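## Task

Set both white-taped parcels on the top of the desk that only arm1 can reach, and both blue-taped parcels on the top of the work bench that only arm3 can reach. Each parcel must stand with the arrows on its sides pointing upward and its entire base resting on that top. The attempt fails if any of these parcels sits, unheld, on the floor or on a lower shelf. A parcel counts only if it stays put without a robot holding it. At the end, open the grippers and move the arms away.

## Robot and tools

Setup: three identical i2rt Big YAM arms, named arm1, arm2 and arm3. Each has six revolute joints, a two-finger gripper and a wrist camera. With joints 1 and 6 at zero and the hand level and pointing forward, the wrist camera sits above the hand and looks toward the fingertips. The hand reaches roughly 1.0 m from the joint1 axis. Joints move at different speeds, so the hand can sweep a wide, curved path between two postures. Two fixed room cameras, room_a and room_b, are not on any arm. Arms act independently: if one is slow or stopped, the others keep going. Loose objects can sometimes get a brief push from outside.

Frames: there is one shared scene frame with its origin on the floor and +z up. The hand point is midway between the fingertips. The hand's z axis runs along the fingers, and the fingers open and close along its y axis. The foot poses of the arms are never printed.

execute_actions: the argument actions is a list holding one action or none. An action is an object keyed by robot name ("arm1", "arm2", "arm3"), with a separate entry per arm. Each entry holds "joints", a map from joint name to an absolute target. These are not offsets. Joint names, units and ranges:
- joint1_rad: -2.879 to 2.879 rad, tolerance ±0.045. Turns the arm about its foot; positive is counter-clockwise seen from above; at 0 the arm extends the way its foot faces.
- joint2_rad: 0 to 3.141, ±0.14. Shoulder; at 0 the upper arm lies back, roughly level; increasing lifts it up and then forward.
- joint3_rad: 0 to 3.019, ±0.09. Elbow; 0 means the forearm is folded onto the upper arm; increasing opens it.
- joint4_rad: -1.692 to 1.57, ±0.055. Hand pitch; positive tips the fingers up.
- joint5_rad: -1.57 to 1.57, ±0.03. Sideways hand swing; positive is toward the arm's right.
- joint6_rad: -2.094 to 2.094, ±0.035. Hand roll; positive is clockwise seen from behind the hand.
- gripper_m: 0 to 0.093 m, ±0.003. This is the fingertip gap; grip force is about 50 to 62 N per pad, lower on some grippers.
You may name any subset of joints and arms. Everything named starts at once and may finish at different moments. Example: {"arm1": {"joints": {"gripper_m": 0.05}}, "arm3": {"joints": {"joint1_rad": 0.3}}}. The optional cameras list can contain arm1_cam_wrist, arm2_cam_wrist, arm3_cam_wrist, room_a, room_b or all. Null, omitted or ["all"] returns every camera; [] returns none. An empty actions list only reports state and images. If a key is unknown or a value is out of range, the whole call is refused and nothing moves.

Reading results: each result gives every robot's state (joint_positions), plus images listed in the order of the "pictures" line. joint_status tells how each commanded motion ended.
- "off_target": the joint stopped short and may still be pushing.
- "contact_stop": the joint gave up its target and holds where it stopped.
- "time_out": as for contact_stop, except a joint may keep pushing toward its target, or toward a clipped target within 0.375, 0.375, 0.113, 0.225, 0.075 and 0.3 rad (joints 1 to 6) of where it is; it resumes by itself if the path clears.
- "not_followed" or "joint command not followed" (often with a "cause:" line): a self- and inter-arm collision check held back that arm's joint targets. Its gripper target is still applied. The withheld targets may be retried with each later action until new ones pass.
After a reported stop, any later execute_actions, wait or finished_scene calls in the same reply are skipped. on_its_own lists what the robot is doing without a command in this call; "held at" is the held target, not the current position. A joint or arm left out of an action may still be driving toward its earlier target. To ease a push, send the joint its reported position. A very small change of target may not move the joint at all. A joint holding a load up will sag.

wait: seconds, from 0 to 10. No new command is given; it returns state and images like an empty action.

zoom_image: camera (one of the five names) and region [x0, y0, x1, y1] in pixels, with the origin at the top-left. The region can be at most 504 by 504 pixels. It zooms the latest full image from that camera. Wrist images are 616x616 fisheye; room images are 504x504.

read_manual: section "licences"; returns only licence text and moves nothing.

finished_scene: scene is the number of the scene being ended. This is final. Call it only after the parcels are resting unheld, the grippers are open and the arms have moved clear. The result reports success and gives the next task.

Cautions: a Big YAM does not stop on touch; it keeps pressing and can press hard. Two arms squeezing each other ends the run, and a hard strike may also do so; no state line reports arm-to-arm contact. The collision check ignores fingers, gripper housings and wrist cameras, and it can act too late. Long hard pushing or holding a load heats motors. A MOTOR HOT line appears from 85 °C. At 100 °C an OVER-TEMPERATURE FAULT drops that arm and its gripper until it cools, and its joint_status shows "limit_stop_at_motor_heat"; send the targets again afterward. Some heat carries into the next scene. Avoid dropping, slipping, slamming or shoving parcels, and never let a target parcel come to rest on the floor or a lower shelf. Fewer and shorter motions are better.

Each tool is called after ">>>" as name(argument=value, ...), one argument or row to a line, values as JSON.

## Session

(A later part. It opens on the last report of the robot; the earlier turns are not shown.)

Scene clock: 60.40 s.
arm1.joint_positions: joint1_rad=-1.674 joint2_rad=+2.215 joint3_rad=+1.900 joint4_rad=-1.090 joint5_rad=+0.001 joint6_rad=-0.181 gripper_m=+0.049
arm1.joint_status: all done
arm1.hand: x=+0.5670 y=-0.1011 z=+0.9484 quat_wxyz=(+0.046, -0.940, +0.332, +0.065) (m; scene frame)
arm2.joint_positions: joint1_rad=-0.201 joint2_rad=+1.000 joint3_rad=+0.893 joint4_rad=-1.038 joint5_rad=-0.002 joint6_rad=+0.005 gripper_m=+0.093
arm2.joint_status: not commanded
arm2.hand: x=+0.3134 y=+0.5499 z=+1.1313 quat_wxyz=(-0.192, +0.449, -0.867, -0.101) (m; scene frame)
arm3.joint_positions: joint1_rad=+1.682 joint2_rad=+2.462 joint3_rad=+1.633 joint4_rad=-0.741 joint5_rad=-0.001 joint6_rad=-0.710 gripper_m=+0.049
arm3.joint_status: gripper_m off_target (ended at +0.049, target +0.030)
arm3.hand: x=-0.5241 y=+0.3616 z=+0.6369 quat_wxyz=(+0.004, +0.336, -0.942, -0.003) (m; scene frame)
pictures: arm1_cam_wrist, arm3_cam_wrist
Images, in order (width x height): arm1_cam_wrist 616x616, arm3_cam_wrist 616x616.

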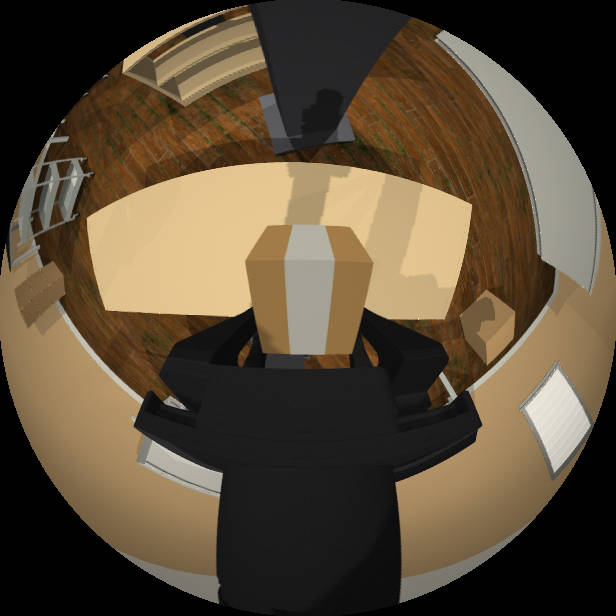

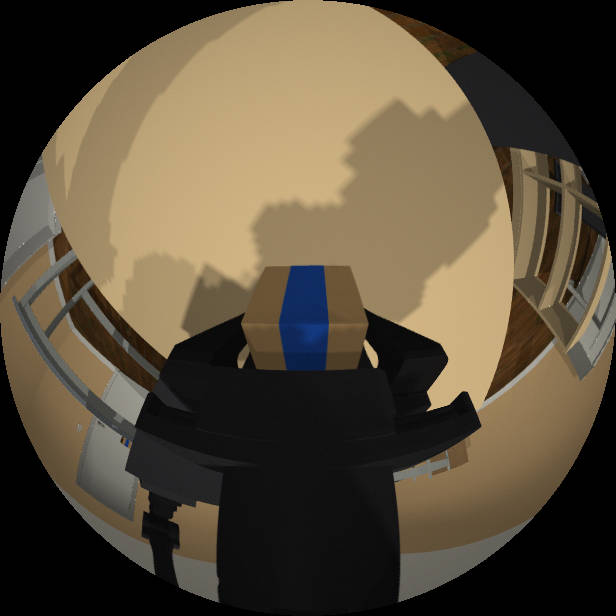

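>>> execute_actions(
  actions=[
    {"arm3":{"joints":{"joint2_rad":1.7,"joint4_rad":-1.2}},"arm1":{"joints":{"joint2_rad":1.9,"joint3_rad":1.69,"joint4_rad":-1.3,"joint1_rad":1.3,"joint6_rad":0}}},
  ],
  cameras=[],
)

>>> execute_actions(
  actions=[
    {"arm3":{"joints":{"joint2_rad":1.5,"joint3_rad":1.08,"joint4_rad":-0.8,"joint1_rad":-1.5,"joint6_rad":0}},"arm1":{"joints":{"joint2_rad":2.2,"joint4_rad":-1.02}}},
  ],
  cameras=["arm1_cam_wrist","arm3_cam_wrist"],
)

Scene clock: 63.47 s.
arm1.joint_positions: joint1_rad=+1.306 joint2_rad=+1.912 joint3_rad=+1.679 joint4_rad=-1.287 joint5_rad=-0.002 joint6_rad=-0.010 gripper_m=+0.049
arm1.joint_status: all done
arm1.hand: x=+1.3367 y=-1.1478 z=+1.0565 quat_wxyz=(-0.029, -0.485, -0.874, +0.006) (m; scene frame)
arm2.joint_positions: joint1_rad=-0.201 joint2_rad=+1.000 joint3_rad=+0.893 joint4_rad=-1.038 joint5_rad=-0.002 joint6_rad=+0.005 gripper_m=+0.093
arm2.joint_status: not commanded
arm2.hand: x=+0.3134 y=+0.5499 z=+1.1313 quat_wxyz=(-0.192, +0.449, -0.867, -0.101) (m; scene frame)
arm3.joint_positions: joint1_rad=+1.682 joint2_rad=+1.713 joint3_rad=+1.639 joint4_rad=-1.187 joint5_rad=-0.001 joint6_rad=-0.710 gripper_m=+0.049
arm3.joint_status: all done
arm3.hand: x=-0.5381 y=+0.3613 z=+1.0822 quat_wxyz=(-0.139, +0.332, -0.931, +0.053) (m; scene frame)
pictures: none
No camera images: the call's "cameras" was empty. Leave "cameras" out to get every camera's image.

Scene clock: 66.10 s.
arm1.joint_positions: joint1_rad=+1.306 joint2_rad=+2.237 joint3_rad=+1.654 joint4_rad=-1.033 joint5_rad=-0.002 joint6_rad=-0.010 gripper_m=+0.049
arm1.joint_status: all done
arm1.hand: x=+1.3505 y=-1.1645 z=+0.8562 quat_wxyz=(+0.013, -0.485, -0.874, -0.017) (m; scene frame)
arm2.joint_positions: joint1_rad=-0.201 joint2_rad=+1.000 joint3_rad=+0.893 joint4_rad=-1.038 joint5_rad=-0.002 joint6_rad=+0.005 gripper_m=+0.093
arm2.joint_status: not commanded
arm2.hand: x=+0.3134 y=+0.5499 z=+1.1313 quat_wxyz=(-0.192, +0.449, -0.867, -0.101) (m; scene frame)
arm3.joint_positions: joint1_rad=-1.504 joint2_rad=+1.525 joint3_rad=+1.078 joint4_rad=-0.812 joint5_rad=+0.001 joint6_rad=-0.009 gripper_m=+0.050
arm3.joint_status: all done
arm3.hand: x=-1.6287 y=+0.4116 z=+0.9733 quat_wxyz=(+0.007, -0.987, +0.030, +0.160) (m; scene frame)
pictures: arm1_cam_wrist, arm3_cam_wrist
Images, in order (width x height): arm1_cam_wrist 616x616, arm3_cam_wrist 616x616.

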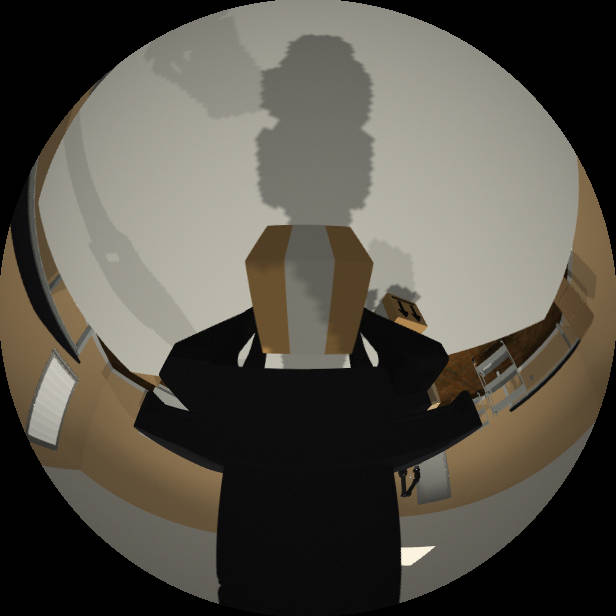

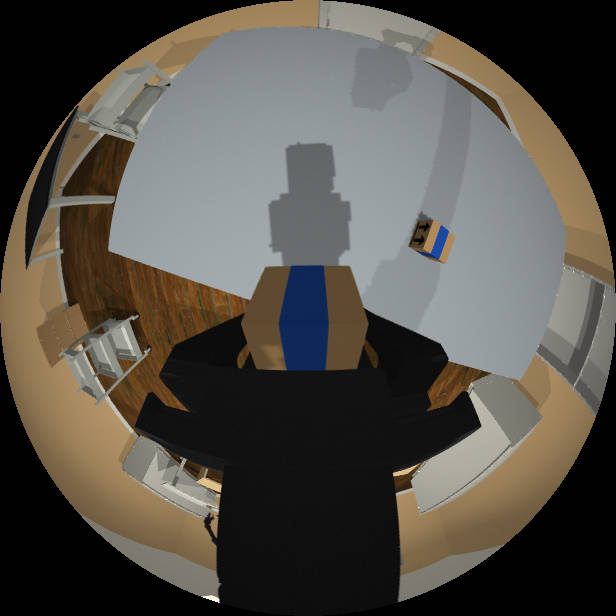

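>>> execute_actions(
  actions=[
    {"arm3":{"joints":{"joint2_rad":1.7,"joint4_rad":0.5}},"arm1":{"joints":{"joint2_rad":2.35,"joint4_rad":-0.85}}},
  ],
  cameras=[],
)

>>> execute_actions(
  actions=[
    {"arm3":{"joints":{"joint2_rad":2.05,"joint4_rad":0.9}},"arm1":{"joints":{"joint2_rad":2.4,"joint4_rad":-0.81}}},
  ],
  cameras=[],
)

>>> execute_actions(
  actions=[
    {"arm3":{"joints":{"joint2_rad":2.2,"joint4_rad":1.05}}},
  ],
)

Scene clock: 68.07 s.
arm1.joint_positions: joint1_rad=+1.306 joint2_rad=+2.378 joint3_rad=+1.660 joint4_rad=-0.865 joint5_rad=-0.002 joint6_rad=-0.010 gripper_m=+0.049
arm1.joint_status: all done
arm1.hand: x=+1.3570 y=-1.1726 z=+0.7720 quat_wxyz=(-0.001, -0.485, -0.875, -0.009) (m; scene frame)
arm2.joint_positions: joint1_rad=-0.201 joint2_rad=+1.000 joint3_rad=+0.893 joint4_rad=-1.038 joint5_rad=-0.002 joint6_rad=+0.005 gripper_m=+0.093
arm2.joint_status: not commanded
arm2.hand: x=+0.3134 y=+0.5499 z=+1.1313 quat_wxyz=(-0.192, +0.449, -0.867, -0.101) (m; scene frame)
arm3.joint_positions: joint1_rad=-1.504 joint2_rad=+1.730 joint3_rad=+1.066 joint4_rad=+0.468 joint5_rad=+0.001 joint6_rad=-0.009 gripper_m=+0.050
arm3.joint_status: all done
arm3.hand: x=-1.8260 y=+0.4253 z=+1.0732 quat_wxyz=(+0.026, -0.769, +0.023, +0.638) (m; scene frame)
pictures: none
No camera images: the call's "cameras" was empty. Leave "cameras" out to get every camera's image.

Scene clock: 69.37 s.
arm1.joint_positions: joint1_rad=+1.306 joint2_rad=+2.396 joint3_rad=+1.660 joint4_rad=-0.826 joint5_rad=-0.002 joint6_rad=-0.010 gripper_m=+0.049
arm1.joint_status: all done
arm1.hand: x=+1.3594 y=-1.1762 z=+0.7609 quat_wxyz=(-0.010, -0.485, -0.874, -0.004) (m; scene frame)
arm2.joint_positions: joint1_rad=-0.201 joint2_rad=+1.000 joint3_rad=+0.893 joint4_rad=-1.038 joint5_rad=-0.002 joint6_rad=+0.005 gripper_m=+0.093
arm2.joint_status: not commanded
arm2.hand: x=+0.3134 y=+0.5499 z=+1.1313 quat_wxyz=(-0.192, +0.449, -0.867, -0.101) (m; scene frame)
arm3.joint_positions: joint1_rad=-1.504 joint2_rad=+2.080 joint3_rad=+1.066 joint4_rad=+0.870 joint5_rad=+0.001 joint6_rad=-0.009 gripper_m=+0.050
arm3.joint_status: all done
arm3.hand: x=-1.8475 y=+0.4269 z=+0.9316 quat_wxyz=(+0.027, -0.752, +0.023, +0.658) (m; scene frame)
pictures: none
No camera images: the call's "cameras" was empty. Leave "cameras" out to get every camera's image.

Scene clock: 70.40 s.
arm1.joint_positions: joint1_rad=+1.306 joint2_rad=+2.396 joint3_rad=+1.660 joint4_rad=-0.826 joint5_rad=-0.002 joint6_rad=-0.010 gripper_m=+0.049
arm1.joint_status: not commanded
arm1.hand: x=+1.3594 y=-1.1762 z=+0.7609 quat_wxyz=(-0.010, -0.485, -0.874, -0.004) (m; scene frame)
arm2.joint_positions: joint1_rad=-0.201 joint2_rad=+1.000 joint3_rad=+0.893 joint4_rad=-1.038 joint5_rad=-0.002 joint6_rad=+0.005 gripper_m=+0.093
arm2.joint_status: not commanded
arm2.hand: x=+0.3134 y=+0.5499 z=+1.1313 quat_wxyz=(-0.192, +0.449, -0.867, -0.101) (m; scene frame)
arm3.joint_positions: joint1_rad=-1.504 joint2_rad=+2.225 joint3_rad=+1.066 joint4_rad=+1.018 joint5_rad=+0.001 joint6_rad=-0.009 gripper_m=+0.050
arm3.joint_status: all done
arm3.hand: x=-1.8398 y=+0.4264 z=+0.8682 quat_wxyz=(+0.027, -0.751, +0.023, +0.659) (m; scene frame)
pictures: arm1_cam_wrist, arm2_cam_wrist, arm3_cam_wrist, room_a, room_b
Images, in order (width x height): arm1_cam_wrist 616x616, arm2_cam_wrist 616x616, arm3_cam_wrist 616x616, room_a 504x504, room_b 504x504.

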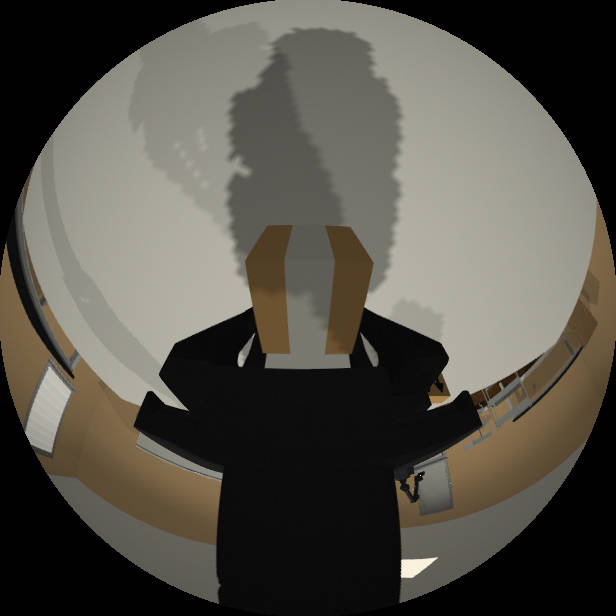

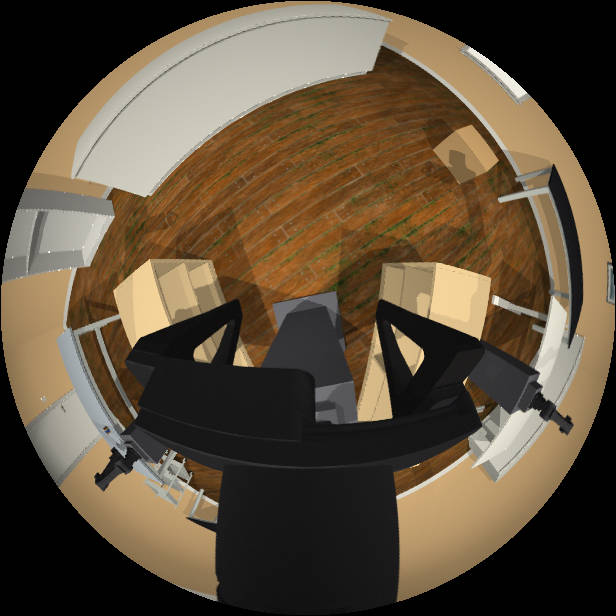

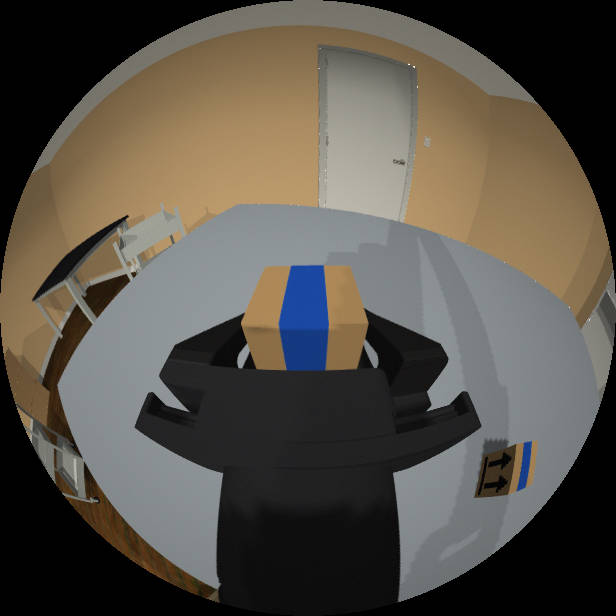

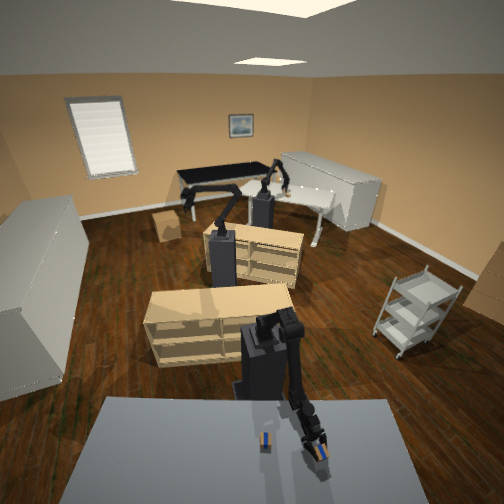

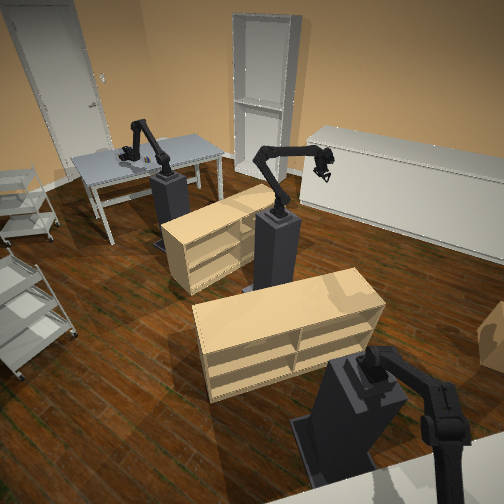

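>>> execute_actions(
  actions=[
    {"arm3":{"joints":{"joint2_rad":2.31,"joint4_rad":1.12}},"arm1":{"joints":{"joint2_rad":2.42}}},
  ],
  cameras=[],
)

>>> execute_actions(
  actions=[
    {"arm3":{"joints":{"joint2_rad":2.345}},"arm1":{"joints":{"gripper_m":0.093}}},
  ],
  cameras=["arm3_cam_wrist"],
)

Scene clock: 71.70 s.
arm1.joint_positions: joint1_rad=+1.306 joint2_rad=+2.404 joint3_rad=+1.660 joint4_rad=-0.824 joint5_rad=-0.001 joint6_rad=-0.010 gripper_m=+0.049
arm1.joint_status: all done
arm1.hand: x=+1.3586 y=-1.1749 z=+0.7560 quat_wxyz=(-0.008, -0.485, -0.874, -0.005) (m; scene frame)
arm2.joint_positions: joint1_rad=-0.201 joint2_rad=+1.000 joint3_rad=+0.893 joint4_rad=-1.038 joint5_rad=-0.002 joint6_rad=+0.005 gripper_m=+0.093
arm2.joint_status: not commanded
arm2.hand: x=+0.3134 y=+0.5499 z=+1.1313 quat_wxyz=(-0.192, +0.449, -0.867, -0.101) (m; scene frame)
arm3.joint_positions: joint1_rad=-1.504 joint2_rad=+2.328 joint3_rad=+1.066 joint4_rad=+1.092 joint5_rad=+0.001 joint6_rad=-0.009 gripper_m=+0.050
arm3.joint_status: all done
arm3.hand: x=-1.8274 y=+0.4256 z=+0.8159 quat_wxyz=(+0.026, -0.761, +0.023, +0.648) (m; scene frame)
pictures: none
No camera images: the call's "cameras" was empty. Leave "cameras" out to get every camera's image.

Scene clock: 72.43 s.
arm1.joint_positions: joint1_rad=+1.306 joint2_rad=+2.409 joint3_rad=+1.660 joint4_rad=-0.824 joint5_rad=-0.001 joint6_rad=-0.009 gripper_m=+0.093
arm1.joint_status: all done
arm1.hand: x=+1.3579 y=-1.1736 z=+0.7530 quat_wxyz=(-0.006, -0.485, -0.874, -0.006) (m; scene frame)
arm2.joint_positions: joint1_rad=-0.201 joint2_rad=+1.000 joint3_rad=+0.893 joint4_rad=-1.038 joint5_rad=-0.002 joint6_rad=+0.005 gripper_m=+0.093
arm2.joint_status: not commanded
arm2.hand: x=+0.3134 y=+0.5499 z=+1.1313 quat_wxyz=(-0.192, +0.449, -0.867, -0.101) (m; scene frame)
arm3.joint_positions: joint1_rad=-1.504 joint2_rad=+2.342 joint3_rad=+1.066 joint4_rad=+1.092 joint5_rad=+0.001 joint6_rad=-0.009 gripper_m=+0.050
arm3.joint_status: all done
arm3.hand: x=-1.8250 y=+0.4254 z=+0.8067 quat_wxyz=(+0.026, -0.766, +0.023, +0.642) (m; scene frame)
pictures: arm3_cam_wrist
Images, in order (width x height): arm3_cam_wrist 616x616.

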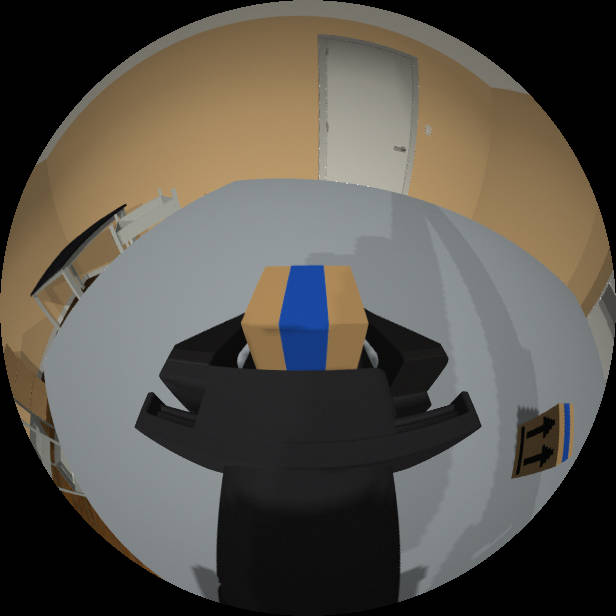

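>>> execute_actions(
  actions=[
    {"arm3":{"joints":{"gripper_m":0.093}},"arm1":{"joints":{"joint2_rad":2.1,"joint4_rad":-1.1}}},
  ],
  cameras=["arm1_cam_wrist"],
)

>>> execute_actions(
  actions=[
    {"arm3":{"joints":{"joint2_rad":1.6,"joint4_rad":0.6}},"arm1":{"joints":{"joint2_rad":1.6,"joint4_rad":-1.3}}},
  ],
)

>>> zoom_image(
  camera="room_a",
  region=[230,390,390,504],
)

>>> zoom_image(
  camera="room_a",
  region=[240,160,320,220],
)

Scene clock: 74.10 s.
arm1.joint_positions: joint1_rad=+1.306 joint2_rad=+2.100 joint3_rad=+1.675 joint4_rad=-1.087 joint5_rad=-0.001 joint6_rad=-0.009 gripper_m=+0.093
arm1.joint_status: all done
arm1.hand: x=+1.3579 y=-1.1794 z=+0.9458 quat_wxyz=(-0.032, -0.485, -0.874, +0.008) (m; scene frame)
arm2.joint_positions: joint1_rad=-0.201 joint2_rad=+1.000 joint3_rad=+0.893 joint4_rad=-1.038 joint5_rad=-0.002 joint6_rad=+0.005 gripper_m=+0.093
arm2.joint_status: not commanded
arm2.hand: x=+0.3134 y=+0.5499 z=+1.1313 quat_wxyz=(-0.192, +0.449, -0.867, -0.101) (m; scene frame)
arm3.joint_positions: joint1_rad=-1.504 joint2_rad=+2.342 joint3_rad=+1.066 joint4_rad=+1.092 joint5_rad=+0.001 joint6_rad=-0.009 gripper_m=+0.093
arm3.joint_status: all done
arm3.hand: x=-1.8250 y=+0.4254 z=+0.8067 quat_wxyz=(+0.026, -0.766, +0.023, +0.642) (m; scene frame)
pictures: arm1_cam_wrist
Images, in order (width x height): arm1_cam_wrist 616x616.

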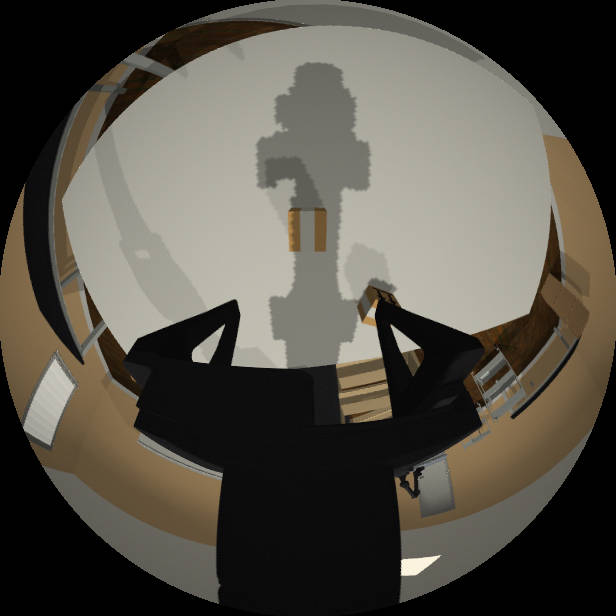

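Scene clock: 75.80 s.
arm1.joint_positions: joint1_rad=+1.306 joint2_rad=+1.611 joint3_rad=+1.673 joint4_rad=-1.287 joint5_rad=-0.001 joint6_rad=-0.009 gripper_m=+0.093
arm1.joint_status: all done
arm1.hand: x=+1.3196 y=-1.1250 z=+1.2239 quat_wxyz=(-0.156, -0.479, -0.860, +0.079) (m; scene frame)
arm2.joint_positions: joint1_rad=-0.201 joint2_rad=+1.000 joint3_rad=+0.893 joint4_rad=-1.038 joint5_rad=-0.002 joint6_rad=+0.005 gripper_m=+0.093
arm2.joint_status: not commanded
arm2.hand: x=+0.3134 y=+0.5499 z=+1.1313 quat_wxyz=(-0.192, +0.449, -0.867, -0.101) (m; scene frame)
arm3.joint_positions: joint1_rad=-1.504 joint2_rad=+1.596 joint3_rad=+1.066 joint4_rad=+0.612 joint5_rad=+0.001 joint6_rad=-0.009 gripper_m=+0.093
arm3.joint_status: all done
arm3.hand: x=-1.8078 y=+0.4239 z=+1.1969 quat_wxyz=(+0.030, -0.673, +0.020, +0.739) (m; scene frame)
pictures: arm1_cam_wrist, arm2_cam_wrist, arm3_cam_wrist, room_a, room_b
Images, in order (width x height): arm1_cam_wrist 616x616, arm2_cam_wrist 616x616, arm3_cam_wrist 616x616, room_a 504x504, room_b 504x504.

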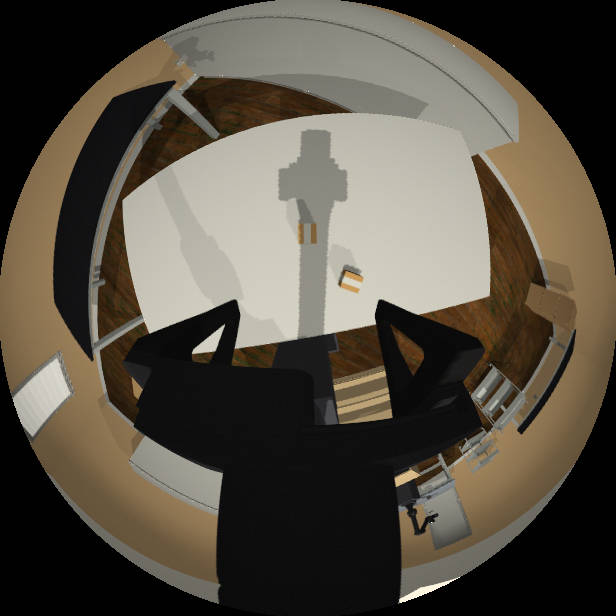

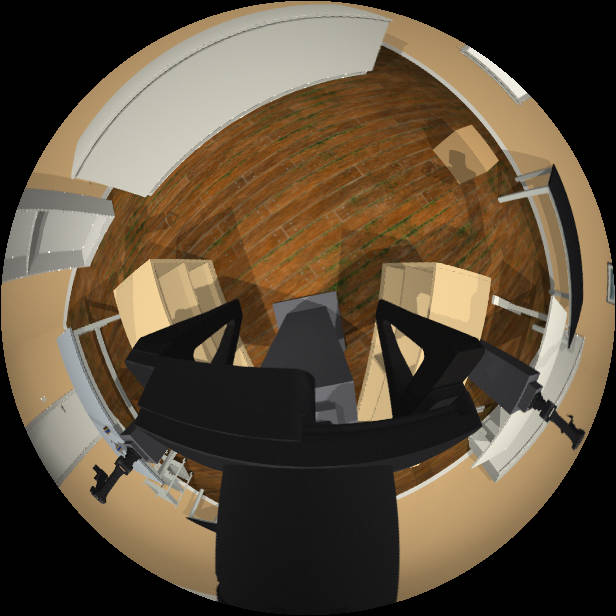

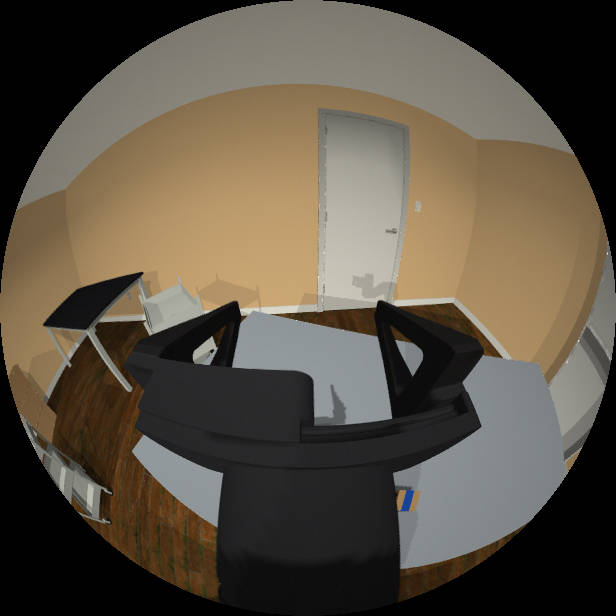

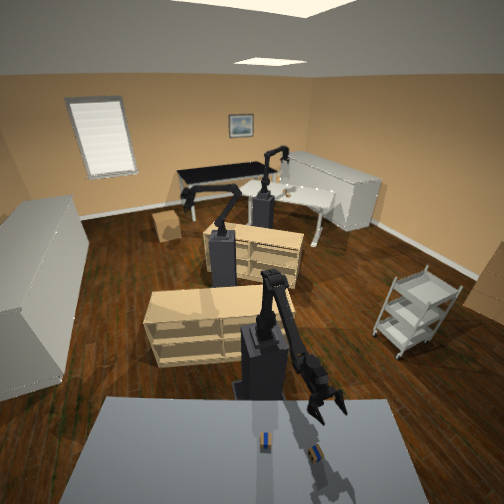

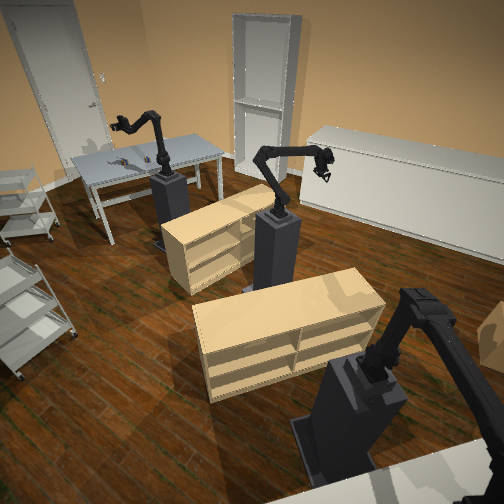

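Region (230, 390, 390, 504) of room_a's 504x504 image, scaled by 3.150, with more detail than that image has; it fills the top 359 rows of this view, and the rest is white.

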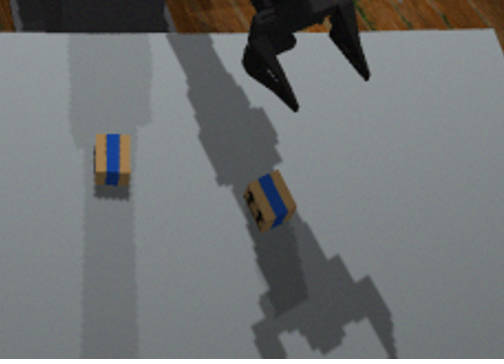

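Region (240, 160, 320, 220) of room_a's 504x504 image, scaled by 6.300, with more detail than that image has; it fills the top 378 rows of this view, and the rest is white.

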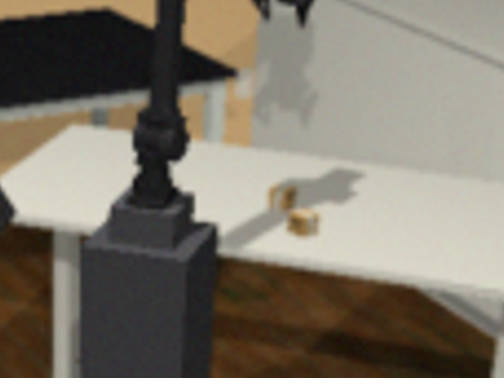

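Check the arrows up close.

>>> execute_actions(
  actions=[
    {"arm3":{"joints":{"joint1_rad":-1.2,"joint2_rad":1.9,"joint4_rad":0.3}},"arm1":{"joints":{"joint1_rad":1.6,"joint2_rad":2.1,"joint4_rad":-1.1}}},
  ],
  cameras=["arm1_cam_wrist","arm3_cam_wrist"],
)

>>> zoom_image(
  camera="arm3_cam_wrist",
  region=[360,220,560,420],
)

>>> zoom_image(
  camera="arm1_cam_wrist",
  region=[340,170,520,350],
)

Scene clock: 77.53 s.
arm1.joint_positions: joint1_rad=+1.597 joint2_rad=+2.127 joint3_rad=+1.652 joint4_rad=-1.110 joint5_rad=-0.001 joint6_rad=-0.008 gripper_m=+0.093
arm1.joint_status: all done
arm1.hand: x=+1.4859 y=-1.0493 z=+0.9240 quat_wxyz=(+0.000, -0.354, -0.935, -0.008) (m; scene frame)
arm2.joint_positions: joint1_rad=-0.201 joint2_rad=+1.000 joint3_rad=+0.893 joint4_rad=-1.038 joint5_rad=-0.002 joint6_rad=+0.005 gripper_m=+0.093
arm2.joint_status: not commanded
arm2.hand: x=+0.3134 y=+0.5499 z=+1.1313 quat_wxyz=(-0.192, +0.449, -0.867, -0.101) (m; scene frame)
arm3.joint_positions: joint1_rad=-1.197 joint2_rad=+1.923 joint3_rad=+1.064 joint4_rad=+0.303 joint5_rad=-0.002 joint6_rad=-0.009 gripper_m=+0.093
arm3.joint_status: all done
arm3.hand: x=-1.7944 y=+0.2183 z=+0.9062 quat_wxyz=(-0.055, -0.864, -0.109, +0.488) (m; scene frame)
pictures: arm1_cam_wrist, arm3_cam_wrist
Images, in order (width x height): arm1_cam_wrist 616x616, arm3_cam_wrist 616x616.

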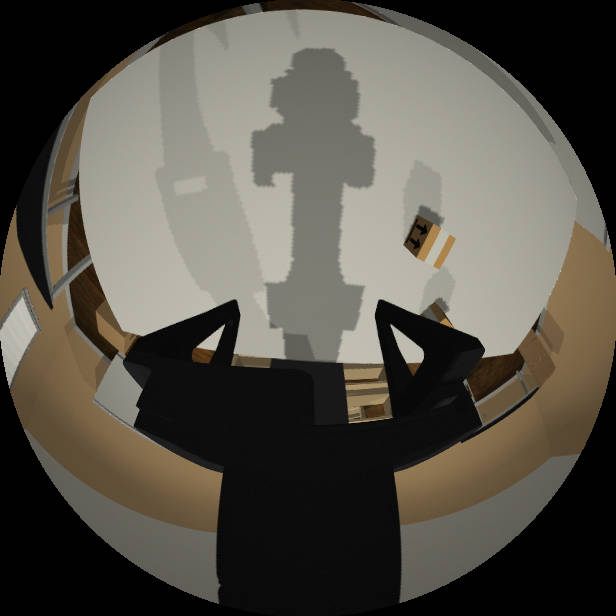

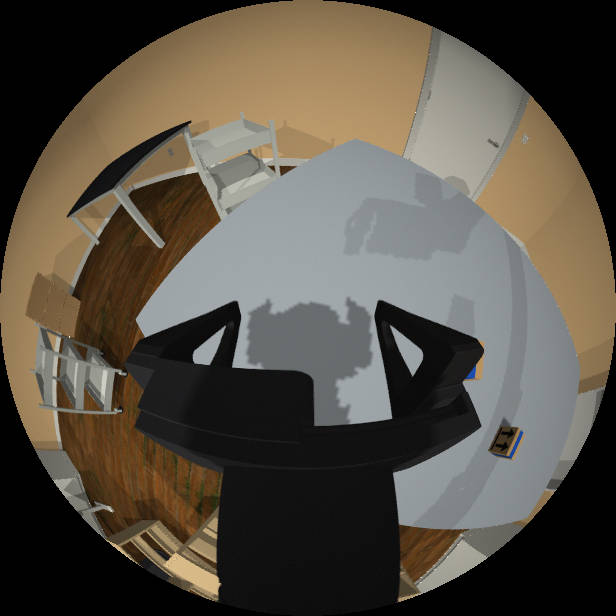

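Region (360, 220, 560, 420) of arm3_cam_wrist's 616x616 image, scaled by 2.520, with more detail than that image has.

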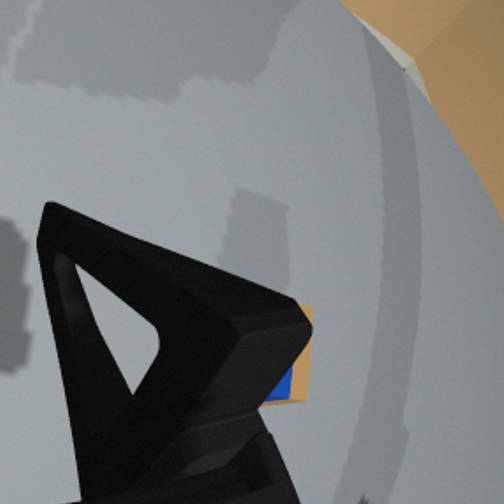

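Region (340, 170, 520, 350) of arm1_cam_wrist's 616x616 image, scaled by 2.800, with more detail than that image has.

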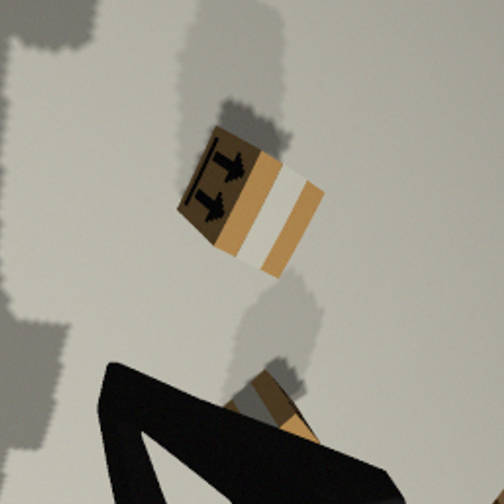

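>>> execute_actions(
  actions=[
    {"arm3":{"joints":{"joint2_rad":1.7,"joint4_rad":-0.3}}},
  ],
  cameras=["arm3_cam_wrist"],
)

>>> zoom_image(
  camera="arm3_cam_wrist",
  region=[360,170,560,370],
)

Scene clock: 79.07 s.
arm1.joint_positions: joint1_rad=+1.597 joint2_rad=+2.127 joint3_rad=+1.652 joint4_rad=-1.110 joint5_rad=-0.001 joint6_rad=-0.008 gripper_m=+0.093
arm1.joint_status: not commanded
arm1.hand: x=+1.4859 y=-1.0493 z=+0.9240 quat_wxyz=(+0.000, -0.354, -0.935, -0.008) (m; scene frame)
arm2.joint_positions: joint1_rad=-0.201 joint2_rad=+1.000 joint3_rad=+0.893 joint4_rad=-1.038 joint5_rad=-0.002 joint6_rad=+0.005 gripper_m=+0.093
arm2.joint_status: not commanded
arm2.hand: x=+0.3134 y=+0.5499 z=+1.1313 quat_wxyz=(-0.192, +0.449, -0.867, -0.101) (m; scene frame)
arm3.joint_positions: joint1_rad=-1.197 joint2_rad=+1.699 joint3_rad=+1.064 joint4_rad=-0.286 joint5_rad=-0.002 joint6_rad=-0.009 gripper_m=+0.093
arm3.joint_status: all done
arm3.hand: x=-1.7156 y=+0.2373 z=+0.9368 quat_wxyz=(-0.036, -0.939, -0.117, +0.322) (m; scene frame)
pictures: arm3_cam_wrist
Images, in order (width x height): arm3_cam_wrist 616x616.

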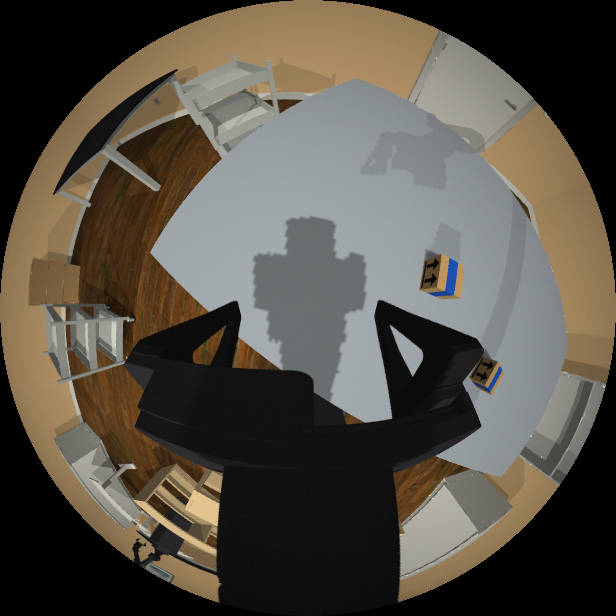

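Region (360, 170, 560, 370) of arm3_cam_wrist's 616x616 image, scaled by 2.520, with more detail than that image has.

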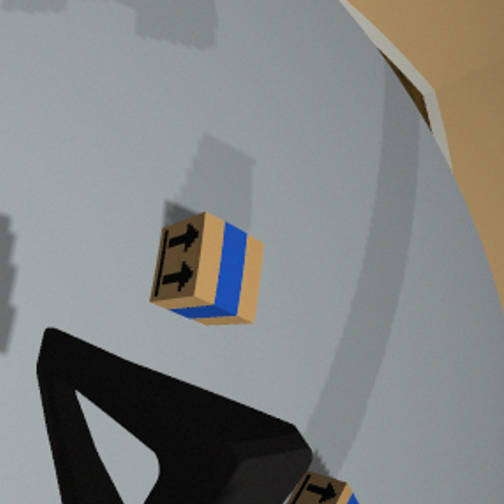

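>>> finished_scene(
  scene=2,
)

The scene is finished: the task was done.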